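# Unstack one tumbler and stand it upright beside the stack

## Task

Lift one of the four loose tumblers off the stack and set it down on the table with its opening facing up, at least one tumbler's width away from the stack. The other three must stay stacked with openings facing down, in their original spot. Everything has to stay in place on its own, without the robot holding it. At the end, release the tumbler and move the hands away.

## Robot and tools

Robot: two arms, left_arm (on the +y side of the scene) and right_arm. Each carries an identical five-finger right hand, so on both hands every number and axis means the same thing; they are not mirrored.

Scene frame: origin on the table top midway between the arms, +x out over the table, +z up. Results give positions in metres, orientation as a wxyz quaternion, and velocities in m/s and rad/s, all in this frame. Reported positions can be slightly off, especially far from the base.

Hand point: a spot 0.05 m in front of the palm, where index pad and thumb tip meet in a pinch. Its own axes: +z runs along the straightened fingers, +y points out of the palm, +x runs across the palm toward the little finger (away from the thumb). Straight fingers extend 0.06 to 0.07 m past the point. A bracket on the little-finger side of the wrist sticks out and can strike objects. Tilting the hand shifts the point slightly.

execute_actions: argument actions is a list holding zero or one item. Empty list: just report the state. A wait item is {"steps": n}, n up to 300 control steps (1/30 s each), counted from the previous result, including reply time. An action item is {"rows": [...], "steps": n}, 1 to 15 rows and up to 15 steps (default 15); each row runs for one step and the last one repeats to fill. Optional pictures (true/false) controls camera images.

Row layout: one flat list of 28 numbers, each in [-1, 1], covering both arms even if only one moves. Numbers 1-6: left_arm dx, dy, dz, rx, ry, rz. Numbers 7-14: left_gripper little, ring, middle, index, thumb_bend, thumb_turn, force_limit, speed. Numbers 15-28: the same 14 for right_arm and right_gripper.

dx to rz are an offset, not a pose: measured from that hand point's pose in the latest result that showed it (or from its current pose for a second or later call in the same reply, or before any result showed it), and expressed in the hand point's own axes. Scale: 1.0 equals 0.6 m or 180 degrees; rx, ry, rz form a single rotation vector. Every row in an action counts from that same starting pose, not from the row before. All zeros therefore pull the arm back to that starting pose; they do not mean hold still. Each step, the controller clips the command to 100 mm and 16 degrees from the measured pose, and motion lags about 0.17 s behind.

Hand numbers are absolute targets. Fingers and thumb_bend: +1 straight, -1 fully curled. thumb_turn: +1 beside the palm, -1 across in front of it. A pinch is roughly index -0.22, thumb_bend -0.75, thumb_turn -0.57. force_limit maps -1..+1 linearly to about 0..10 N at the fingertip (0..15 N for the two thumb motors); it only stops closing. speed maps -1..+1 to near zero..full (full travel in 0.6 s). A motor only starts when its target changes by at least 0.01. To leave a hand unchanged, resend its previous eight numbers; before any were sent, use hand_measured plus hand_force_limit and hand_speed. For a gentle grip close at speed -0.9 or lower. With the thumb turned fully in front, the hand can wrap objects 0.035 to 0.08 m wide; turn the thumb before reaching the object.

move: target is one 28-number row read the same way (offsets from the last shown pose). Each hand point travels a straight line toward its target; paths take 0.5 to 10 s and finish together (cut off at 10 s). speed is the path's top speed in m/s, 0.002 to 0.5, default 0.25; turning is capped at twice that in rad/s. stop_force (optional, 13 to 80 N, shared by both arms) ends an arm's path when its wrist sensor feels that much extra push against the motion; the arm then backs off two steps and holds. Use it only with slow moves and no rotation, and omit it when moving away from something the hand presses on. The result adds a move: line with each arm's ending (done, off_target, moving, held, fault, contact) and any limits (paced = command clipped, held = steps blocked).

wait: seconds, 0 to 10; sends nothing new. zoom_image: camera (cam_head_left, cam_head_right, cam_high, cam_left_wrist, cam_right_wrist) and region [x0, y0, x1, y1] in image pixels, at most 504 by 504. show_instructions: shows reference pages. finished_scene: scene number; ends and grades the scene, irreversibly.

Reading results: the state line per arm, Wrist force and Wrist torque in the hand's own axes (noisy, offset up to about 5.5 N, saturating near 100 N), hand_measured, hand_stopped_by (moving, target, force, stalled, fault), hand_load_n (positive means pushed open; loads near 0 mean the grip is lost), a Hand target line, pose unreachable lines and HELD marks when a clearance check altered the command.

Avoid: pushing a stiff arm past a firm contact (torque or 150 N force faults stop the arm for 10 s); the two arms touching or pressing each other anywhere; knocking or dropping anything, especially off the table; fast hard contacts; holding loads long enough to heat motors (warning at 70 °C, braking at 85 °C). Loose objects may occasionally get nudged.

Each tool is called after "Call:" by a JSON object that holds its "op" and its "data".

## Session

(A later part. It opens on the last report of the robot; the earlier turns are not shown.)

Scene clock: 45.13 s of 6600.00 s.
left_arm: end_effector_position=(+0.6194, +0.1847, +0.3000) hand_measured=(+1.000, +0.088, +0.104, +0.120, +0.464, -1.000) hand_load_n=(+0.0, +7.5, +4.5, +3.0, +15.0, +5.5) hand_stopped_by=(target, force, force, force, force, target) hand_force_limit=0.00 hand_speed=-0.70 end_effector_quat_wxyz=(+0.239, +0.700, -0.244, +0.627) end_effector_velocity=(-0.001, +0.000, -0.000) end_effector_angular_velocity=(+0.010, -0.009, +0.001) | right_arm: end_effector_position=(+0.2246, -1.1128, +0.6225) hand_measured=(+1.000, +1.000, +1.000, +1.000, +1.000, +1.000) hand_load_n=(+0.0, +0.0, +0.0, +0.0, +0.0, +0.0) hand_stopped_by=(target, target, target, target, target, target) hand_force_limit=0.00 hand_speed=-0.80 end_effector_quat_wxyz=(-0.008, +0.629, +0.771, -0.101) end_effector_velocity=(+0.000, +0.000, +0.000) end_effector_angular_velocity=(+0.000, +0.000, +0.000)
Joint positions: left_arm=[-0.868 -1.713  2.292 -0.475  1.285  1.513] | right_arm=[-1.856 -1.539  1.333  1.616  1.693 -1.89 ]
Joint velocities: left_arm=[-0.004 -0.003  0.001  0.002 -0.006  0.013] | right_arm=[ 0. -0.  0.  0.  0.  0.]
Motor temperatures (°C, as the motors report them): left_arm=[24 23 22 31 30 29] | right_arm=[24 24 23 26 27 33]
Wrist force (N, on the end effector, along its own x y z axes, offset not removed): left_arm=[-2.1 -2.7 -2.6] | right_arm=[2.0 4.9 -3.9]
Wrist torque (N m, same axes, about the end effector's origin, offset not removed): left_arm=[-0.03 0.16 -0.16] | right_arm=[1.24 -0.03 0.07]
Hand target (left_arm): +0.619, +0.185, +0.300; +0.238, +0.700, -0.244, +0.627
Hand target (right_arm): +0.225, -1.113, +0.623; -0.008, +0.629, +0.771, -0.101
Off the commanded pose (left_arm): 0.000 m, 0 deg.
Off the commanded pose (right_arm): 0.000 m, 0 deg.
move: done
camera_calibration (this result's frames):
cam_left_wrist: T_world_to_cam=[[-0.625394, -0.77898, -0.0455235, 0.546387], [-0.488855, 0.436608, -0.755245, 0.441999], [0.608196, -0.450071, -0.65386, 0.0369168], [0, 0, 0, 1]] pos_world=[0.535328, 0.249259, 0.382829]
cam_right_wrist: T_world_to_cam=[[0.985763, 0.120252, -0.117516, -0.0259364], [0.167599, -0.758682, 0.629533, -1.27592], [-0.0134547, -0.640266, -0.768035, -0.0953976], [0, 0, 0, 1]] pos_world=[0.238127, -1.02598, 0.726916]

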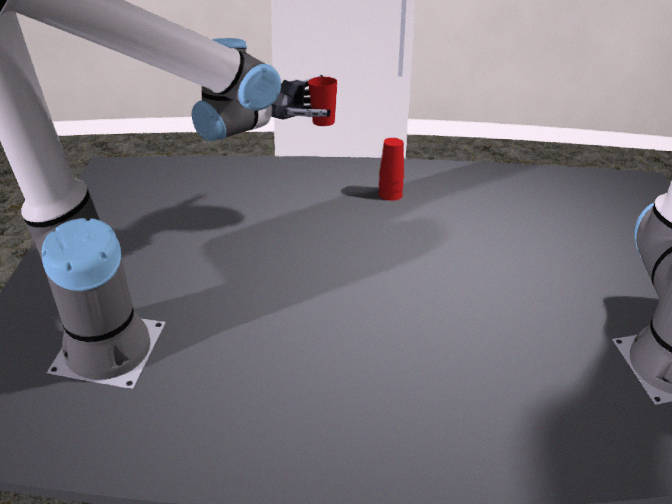

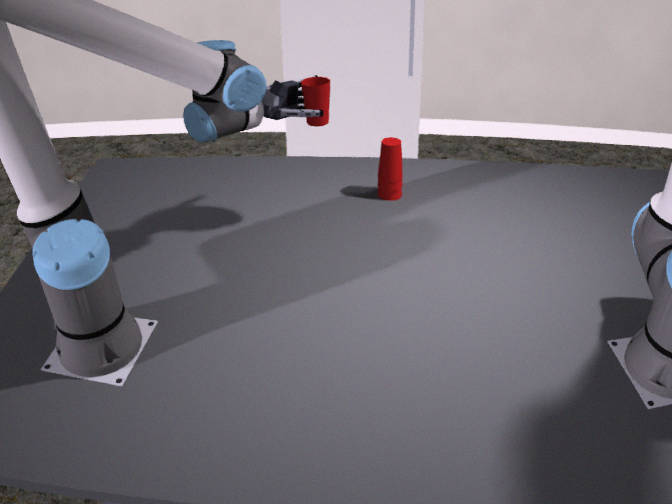

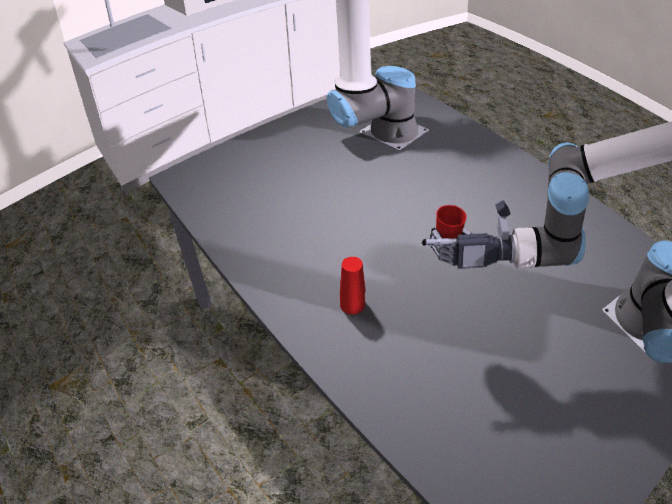

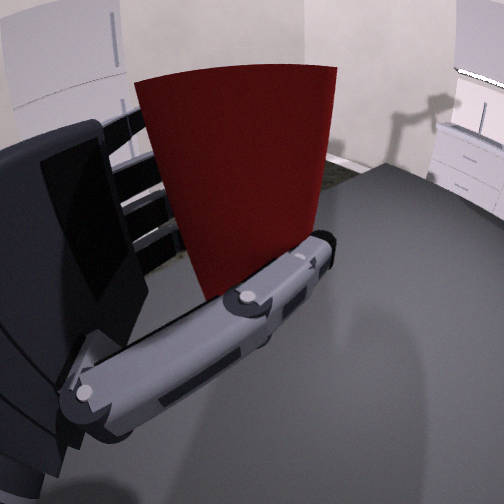

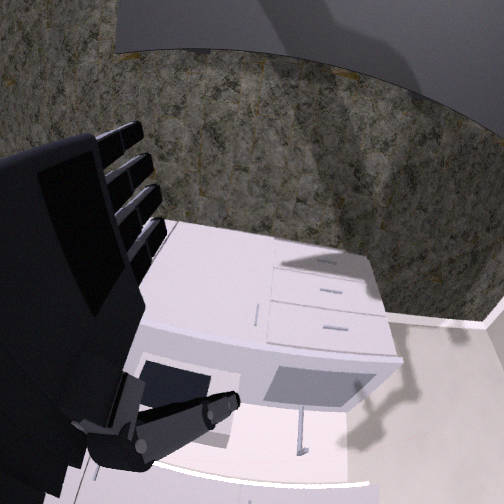

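Call:
{"op": "move", "data": {"target": [-0.38,-0.02,0.04,0,0,0,1,-1,-1,-1,-1,-1,0,-0.7,0,0,0,0,0,0,1,1,1,1,1,1,0,-0.8], "speed": 0.15}}

Scene clock: 56.50 s of 6600.00 s.
left_arm: end_effector_position=(+0.6236, +0.1881, +0.0707) hand_measured=(+1.000, +0.088, +0.104, +0.120, +0.464, -1.000) hand_load_n=(+0.0, +7.5, +4.5, +3.0, +15.0, +5.5) hand_stopped_by=(target, force, force, force, force, target) hand_force_limit=0.00 hand_speed=-0.70 end_effector_quat_wxyz=(+0.239, +0.700, -0.244, +0.627) end_effector_velocity=(+0.001, -0.000, -0.002) end_effector_angular_velocity=(-0.001, -0.001, +0.000) | right_arm: end_effector_position=(+0.2246, -1.1128, +0.6225) hand_measured=(+1.000, +1.000, +1.000, +1.000, +1.000, +1.000) hand_load_n=(+0.0, +0.0, +0.0, +0.0, +0.0, +0.0) hand_stopped_by=(target, target, target, target, target, target) hand_force_limit=0.00 hand_speed=-0.80 end_effector_quat_wxyz=(-0.008, +0.629, +0.771, -0.101) end_effector_velocity=(-0.000, +0.000, +0.000) end_effector_angular_velocity=(-0.000, +0.001, -0.000)
Joint positions: left_arm=[-0.853 -1.294  2.458 -1.06   1.3    1.514] | right_arm=[-1.856 -1.539  1.333  1.616  1.693 -1.89 ]
Joint velocities: left_arm=[ 0.001  0.006  0.    -0.008  0.     0.   ] | right_arm=[ 0.    -0.    -0.    -0.     0.001  0.   ]
Motor temperatures (°C, as the motors report them): left_arm=[24 23 22 31 30 29] | right_arm=[24 24 23 26 27 33]
Wrist force (N, on the end effector, along its own x y z axes, offset not removed): left_arm=[-0.5 -4.5 -1.7] | right_arm=[2.1 -8.1 -4.1]
Wrist torque (N m, same axes, about the end effector's origin, offset not removed): left_arm=[-0.32 -0.02 -0.06] | right_arm=[-0.63 -0.09 -0.32]
Hand target (left_arm): +0.624, +0.188, +0.070; +0.239, +0.700, -0.244, +0.627
Hand target (right_arm): +0.225, -1.113, +0.623; -0.008, +0.629, +0.771, -0.101
Off the commanded pose (left_arm): 0.000 m, 0 deg.
Off the commanded pose (right_arm): 0.000 m, 0 deg.
After step 90, 6.30 s passed at rest.
move: done
camera_calibration (this result's frames):
cam_left_wrist: T_world_to_cam=[[-0.625386, -0.778988, -0.045495, 0.541235], [-0.488943, 0.436636, -0.755171, 0.269464], [0.608134, -0.450029, -0.653947, -0.114039], [0, 0, 0, 1]] pos_world=[0.539584, 0.252637, 0.153539]
cam_right_wrist: T_world_to_cam=[[0.985763, 0.120252, -0.117516, -0.0259364], [0.167599, -0.758682, 0.629533, -1.27592], [-0.0134548, -0.640266, -0.768035, -0.0953975], [0, 0, 0, 1]] pos_world=[0.238127, -1.02598, 0.726916]

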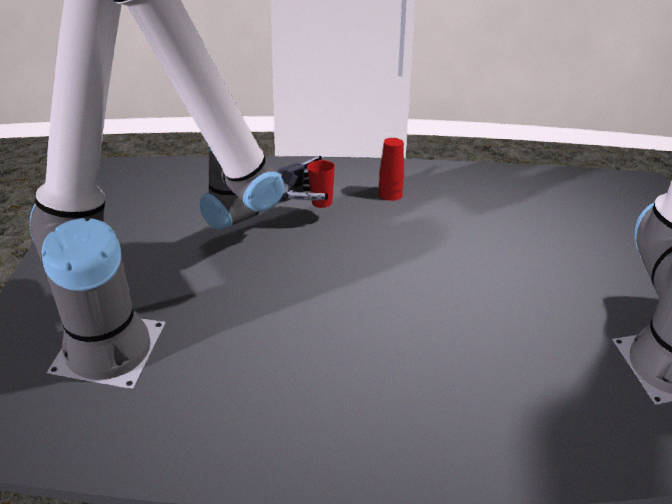

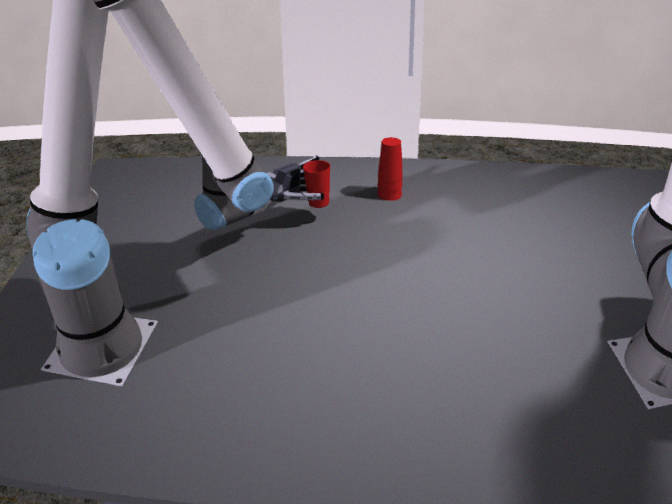

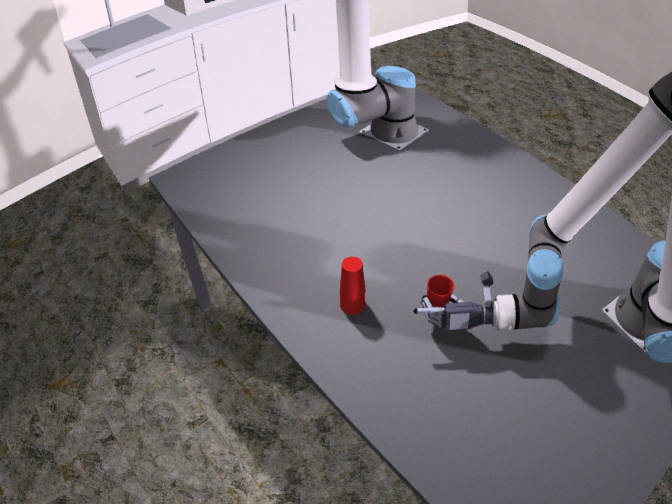

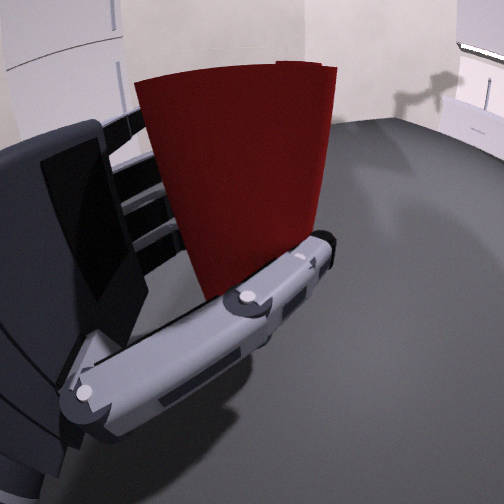

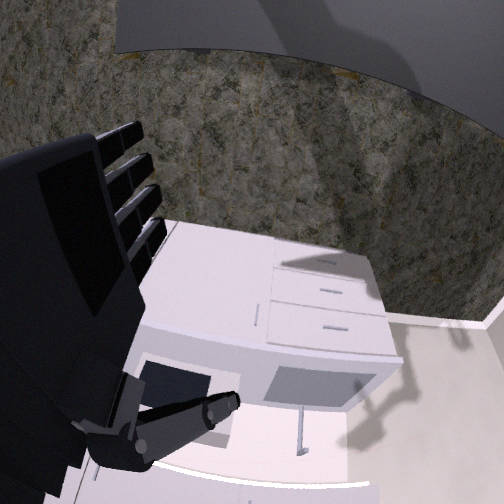

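Call:
{"op": "move", "data": {"target": [-0.065,0,0.007,0,0,0,1,-1,-1,-1,-1,-1,0,-0.7,0,0,0,0,0,0,1,1,1,1,1,1,0,-0.8], "speed": 0.015, "stop_force": 13}}

Call:
{"op": "move", "data": {"target": [0,0,0,0,0,0,1,1,1,1,1,-1,0,-0.6,0,0,0,0,0,0,1,1,1,1,1,1,0,-0.8]}}

Scene clock: 61.97 s of 6600.00 s.
left_arm: end_effector_position=(+0.6231, +0.1870, +0.0317) hand_measured=(+1.000, +0.088, +0.104, +0.120, +0.464, -1.000) hand_load_n=(+0.0, +7.5, +4.5, +3.0, +15.0, +5.5) hand_stopped_by=(target, force, force, force, force, target) hand_force_limit=0.00 hand_speed=-0.70 end_effector_quat_wxyz=(+0.239, +0.700, -0.244, +0.627) end_effector_velocity=(+0.000, -0.001, -0.002) end_effector_angular_velocity=(-0.001, -0.001, -0.001) | right_arm: end_effector_position=(+0.2246, -1.1128, +0.6225) hand_measured=(+1.000, +1.000, +1.000, +1.000, +1.000, +1.000) hand_load_n=(+0.0, +0.0, +0.0, +0.0, +0.0, +0.0) hand_stopped_by=(target, target, target, target, target, target) hand_force_limit=0.00 hand_speed=-0.80 end_effector_quat_wxyz=(-0.008, +0.629, +0.771, -0.101) end_effector_velocity=(+0.000, +0.000, +0.000) end_effector_angular_velocity=(-0.001, +0.000, +0.001)
Joint positions: left_arm=[-0.856 -1.199  2.465 -1.163  1.297  1.514] | right_arm=[-1.856 -1.539  1.333  1.616  1.693 -1.89 ]
Joint velocities: left_arm=[ 0.     0.006 -0.001 -0.007  0.001  0.001] | right_arm=[ 0. -0. -0. -0.  0. -0.]
Motor temperatures (°C, as the motors report them): left_arm=[24 23 22 31 30 29] | right_arm=[24 24 23 26 27 33]
Wrist force (N, on the end effector, along its own x y z axes, offset not removed): left_arm=[-2.2 -2.7 -0.4] | right_arm=[0.0 -0.5 -1.8]
Wrist torque (N m, same axes, about the end effector's origin, offset not removed): left_arm=[-0.12 0.17 -0.18] | right_arm=[0.19 0.18 -0.31]
Hand target (left_arm): +0.623, +0.187, +0.031; +0.239, +0.700, -0.244, +0.627
Hand target (right_arm): +0.225, -1.113, +0.623; -0.008, +0.629, +0.771, -0.101
Off the commanded pose (left_arm): 0.000 m, 0 deg.
Off the commanded pose (right_arm): 0.000 m, 0 deg.
move: done
camera_calibration (this result's frames):
cam_left_wrist: T_world_to_cam=[[-0.625388, -0.778986, -0.0454987, 0.538324], [-0.488957, 0.436653, -0.755152, 0.240246], [0.608121, -0.450016, -0.653968, -0.139672], [0, 0, 0, 1]] pos_world=[0.539069, 0.251588, 0.114574]
cam_right_wrist: T_world_to_cam=[[0.985763, 0.120252, -0.117516, -0.0259364], [0.167599, -0.758682, 0.629533, -1.27592], [-0.0134548, -0.640266, -0.768035, -0.0953974], [0, 0, 0, 1]] pos_world=[0.238127, -1.02598, 0.726916]

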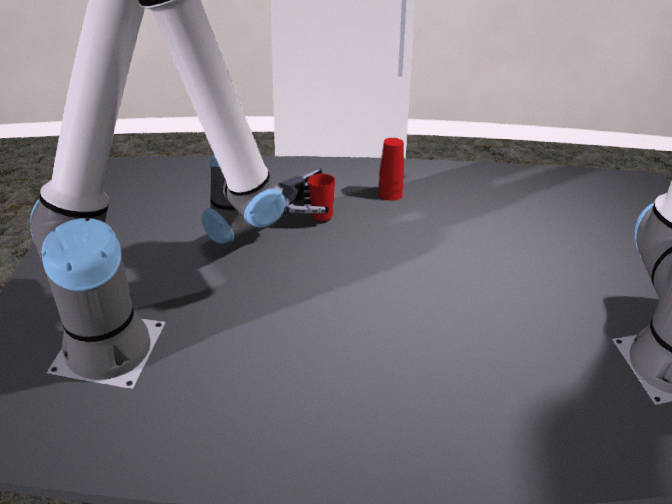

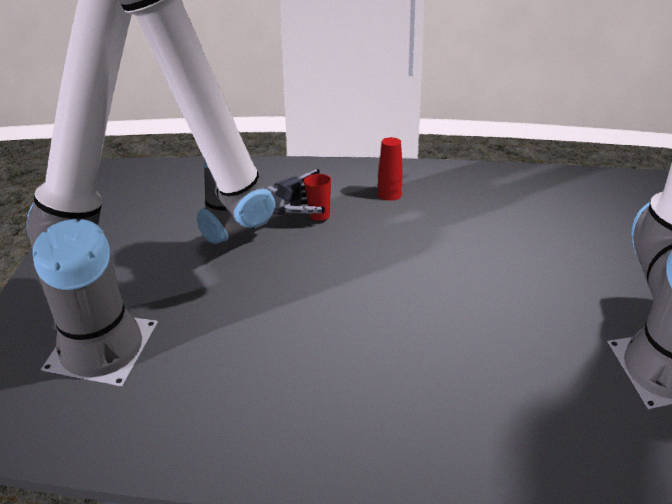

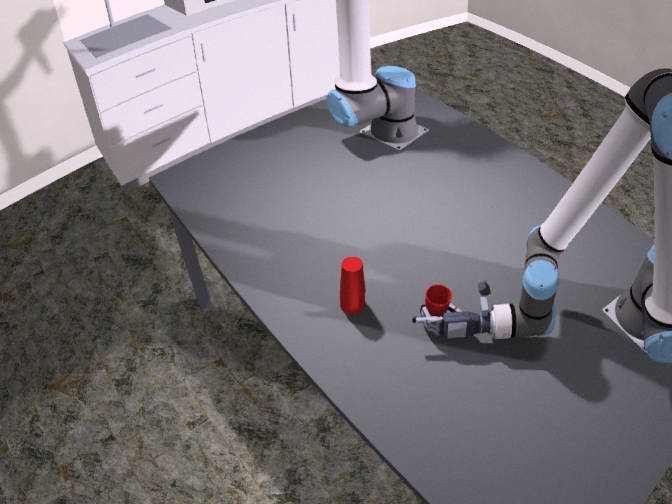

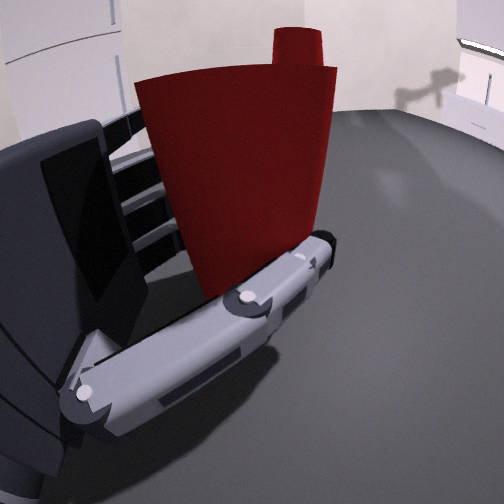

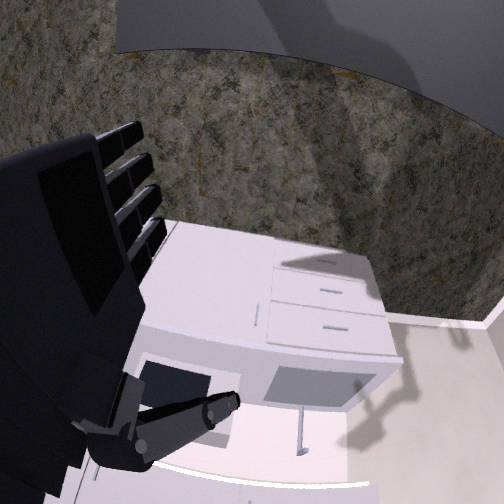

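Scene clock: 63.60 s of 6600.00 s.
left_arm: end_effector_position=(+0.6231, +0.1870, +0.0317) hand_measured=(+1.000, +1.000, +1.000, +1.000, +1.000, -1.000) hand_load_n=(+0.0, +0.0, +0.0, +0.0, +0.0, +0.0) hand_stopped_by=(target, target, target, target, target, target) hand_force_limit=0.00 hand_speed=-0.60 end_effector_quat_wxyz=(+0.239, +0.700, -0.244, +0.627) end_effector_velocity=(-0.001, -0.000, -0.001) end_effector_angular_velocity=(+0.002, +0.001, -0.004) | right_arm: end_effector_position=(+0.2246, -1.1128, +0.6225) hand_measured=(+1.000, +1.000, +1.000, +1.000, +1.000, +1.000) hand_load_n=(+0.0, +0.0, +0.0, +0.0, +0.0, +0.0) hand_stopped_by=(target, target, target, target, target, target) hand_force_limit=0.00 hand_speed=-0.80 end_effector_quat_wxyz=(-0.008, +0.629, +0.771, -0.101) end_effector_velocity=(-0.000, +0.000, +0.000) end_effector_angular_velocity=(-0.000, +0.001, -0.000)
Joint positions: left_arm=[-0.856 -1.199  2.465 -1.163  1.297  1.514] | right_arm=[-1.856 -1.539  1.333  1.616  1.693 -1.89 ]
Joint velocities: left_arm=[-0.001  0.001  0.001  0.     0.002  0.001] | right_arm=[ 0.    -0.     0.    -0.     0.001  0.   ]
Motor temperatures (°C, as the motors report them): left_arm=[24 23 22 31 30 29] | right_arm=[24 24 23 26 27 33]
Wrist force (N, on the end effector, along its own x y z axes, offset not removed): left_arm=[-1.6 -2.3 -0.2] | right_arm=[5.4 3.5 -4.9]
Wrist torque (N m, same axes, about the end effector's origin, offset not removed): left_arm=[-0.26 0.16 -0.24] | right_arm=[1.10 -0.65 0.03]
Hand target (left_arm): +0.623, +0.187, +0.032; +0.239, +0.700, -0.244, +0.627
Hand target (right_arm): +0.225, -1.113, +0.623; -0.008, +0.629, +0.771, -0.101
Off the commanded pose (left_arm): 0.000 m, 0 deg.
Off the commanded pose (right_arm): 0.000 m, 0 deg.
move: done
camera_calibration (this result's frames):
cam_left_wrist: T_world_to_cam=[[-0.625388, -0.778986, -0.0455007, 0.538324], [-0.488962, 0.436658, -0.755146, 0.24024], [0.608117, -0.450011, -0.653975, -0.139668], [0, 0, 0, 1]] pos_world=[0.539064, 0.251592, 0.114571]
cam_right_wrist: T_world_to_cam=[[0.985763, 0.120252, -0.117516, -0.0259363], [0.167599, -0.758682, 0.629533, -1.27592], [-0.0134547, -0.640266, -0.768035, -0.0953976], [0, 0, 0, 1]] pos_world=[0.238127, -1.02598, 0.726916]

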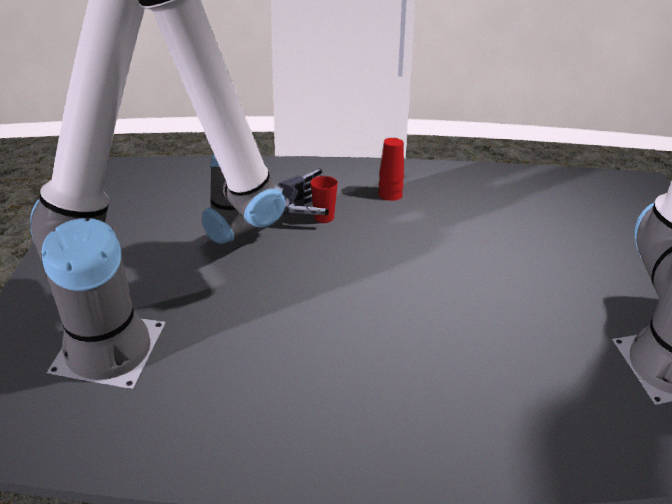

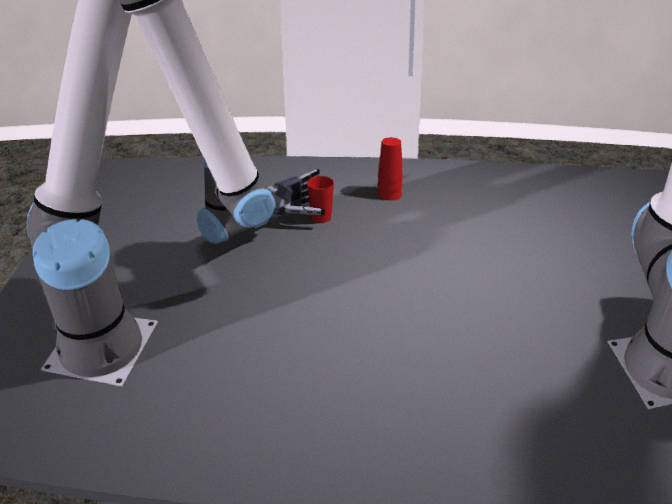

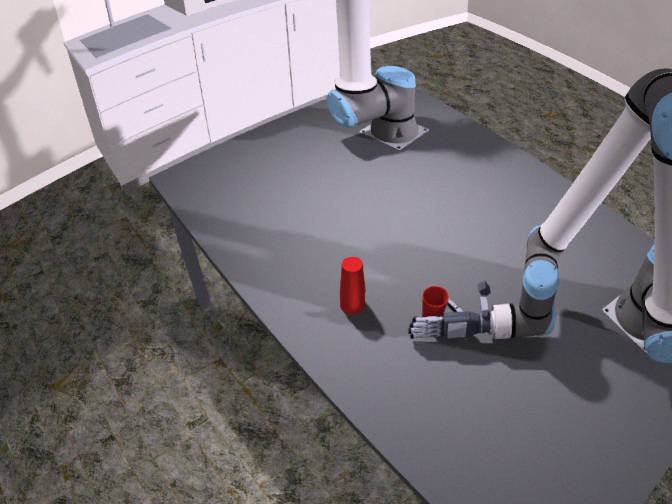

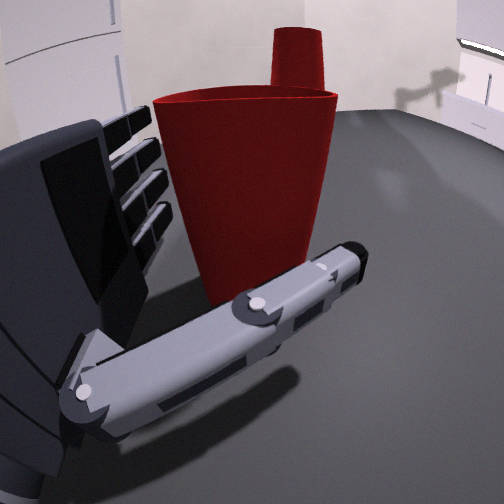

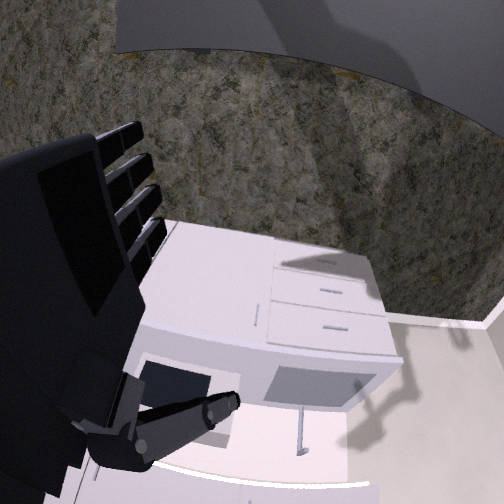

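Call:
{"op": "move", "data": {"target": [0.08,0,-0.3,0,0,0,1,1,1,1,1,-1,0,-0.6,0,0,0,0,0,0,1,1,1,1,1,1,0,-0.8], "speed": 0.12}}

Scene clock: 67.53 s of 6600.00 s.
left_arm: end_effector_position=(+0.4906, +0.3000, +0.0974) hand_measured=(+1.000, +1.000, +1.000, +1.000, +1.000, -1.000) hand_load_n=(+0.0, +0.0, +0.0, +0.0, +0.0, +0.0) hand_stopped_by=(target, target, target, target, target, target) hand_force_limit=0.00 hand_speed=-0.60 end_effector_quat_wxyz=(+0.239, +0.700, -0.244, +0.627) end_effector_velocity=(-0.002, +0.001, +0.001) end_effector_angular_velocity=(+0.001, +0.002, +0.002) | right_arm: end_effector_position=(+0.2246, -1.1128, +0.6225) hand_measured=(+1.000, +1.000, +1.000, +1.000, +1.000, +1.000) hand_load_n=(+0.0, +0.0, +0.0, +0.0, +0.0, +0.0) hand_stopped_by=(target, target, target, target, target, target) hand_force_limit=0.00 hand_speed=-0.80 end_effector_quat_wxyz=(-0.008, +0.629, +0.771, -0.101) end_effector_velocity=(+0.000, +0.000, +0.000) end_effector_angular_velocity=(-0.000, -0.001, +0.000)
Joint positions: left_arm=[-1.09  -1.646  2.788 -1.029  1.064  1.486] | right_arm=[-1.856 -1.539  1.333  1.616  1.693 -1.89 ]
Joint velocities: left_arm=[-0.009 -0.011  0.003  0.01  -0.011 -0.003] | right_arm=[-0.    -0.    -0.     0.    -0.001  0.   ]
Motor temperatures (°C, as the motors report them): left_arm=[24 23 22 31 30 29] | right_arm=[24 24 23 26 27 33]
Wrist force (N, on the end effector, along its own x y z axes, offset not removed): left_arm=[-3.7 -0.2 -4.7] | right_arm=[0.3 1.4 -6.1]
Wrist torque (N m, same axes, about the end effector's origin, offset not removed): left_arm=[0.52 0.70 -0.17] | right_arm=[0.75 0.29 -0.47]
Hand target (left_arm): +0.490, +0.300, +0.097; +0.239, +0.700, -0.244, +0.627
Hand target (right_arm): +0.225, -1.113, +0.623; -0.008, +0.629, +0.771, -0.101
Off the commanded pose (left_arm): 0.000 m, 0 deg.
Off the commanded pose (right_arm): 0.000 m, 0 deg.
move: done
camera_calibration (this result's frames):
cam_left_wrist: T_world_to_cam=[[-0.625546, -0.778864, -0.0454129, 0.546516], [-0.488879, 0.436677, -0.755189, 0.175663], [0.608021, -0.450204, -0.653932, 0.034799], [0, 0, 0, 1]] pos_world=[0.40659, 0.364621, 0.180234]
cam_right_wrist: T_world_to_cam=[[0.985763, 0.120252, -0.117516, -0.0259364], [0.167599, -0.758682, 0.629533, -1.27592], [-0.0134547, -0.640266, -0.768035, -0.0953976], [0, 0, 0, 1]] pos_world=[0.238127, -1.02598, 0.726916]

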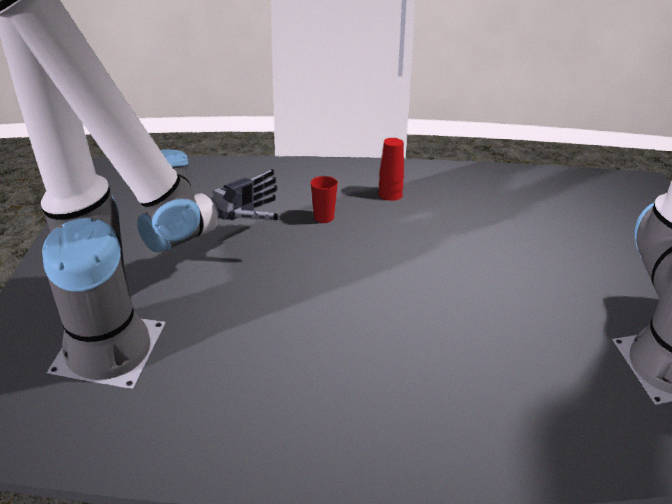

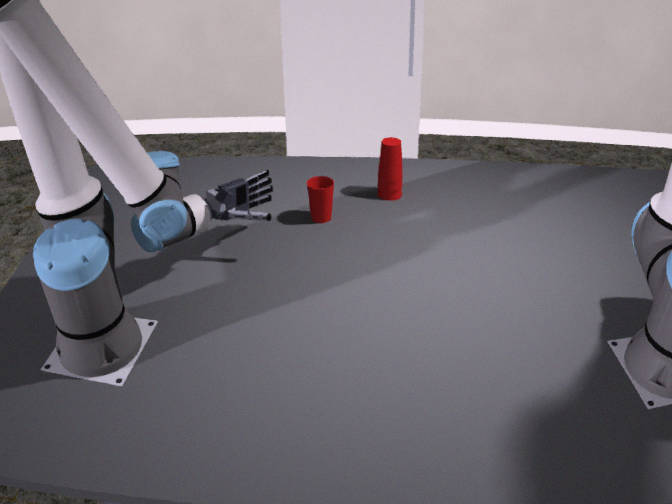

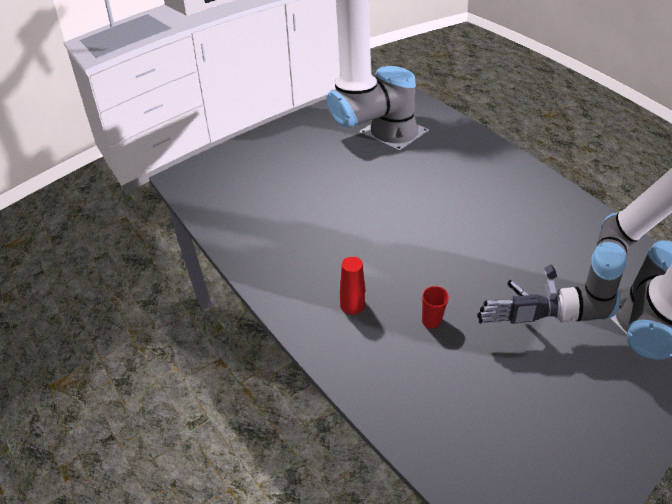

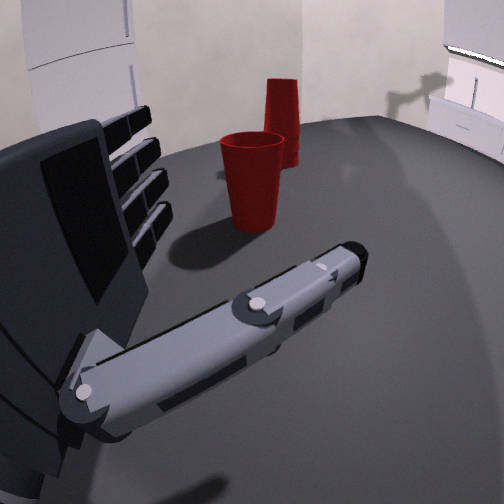

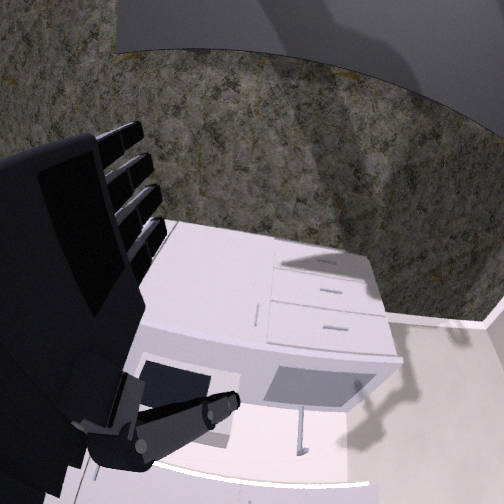

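Call:
{"op": "finished_scene", "data": {"scene": 2}}

The scene is finished: the task was done.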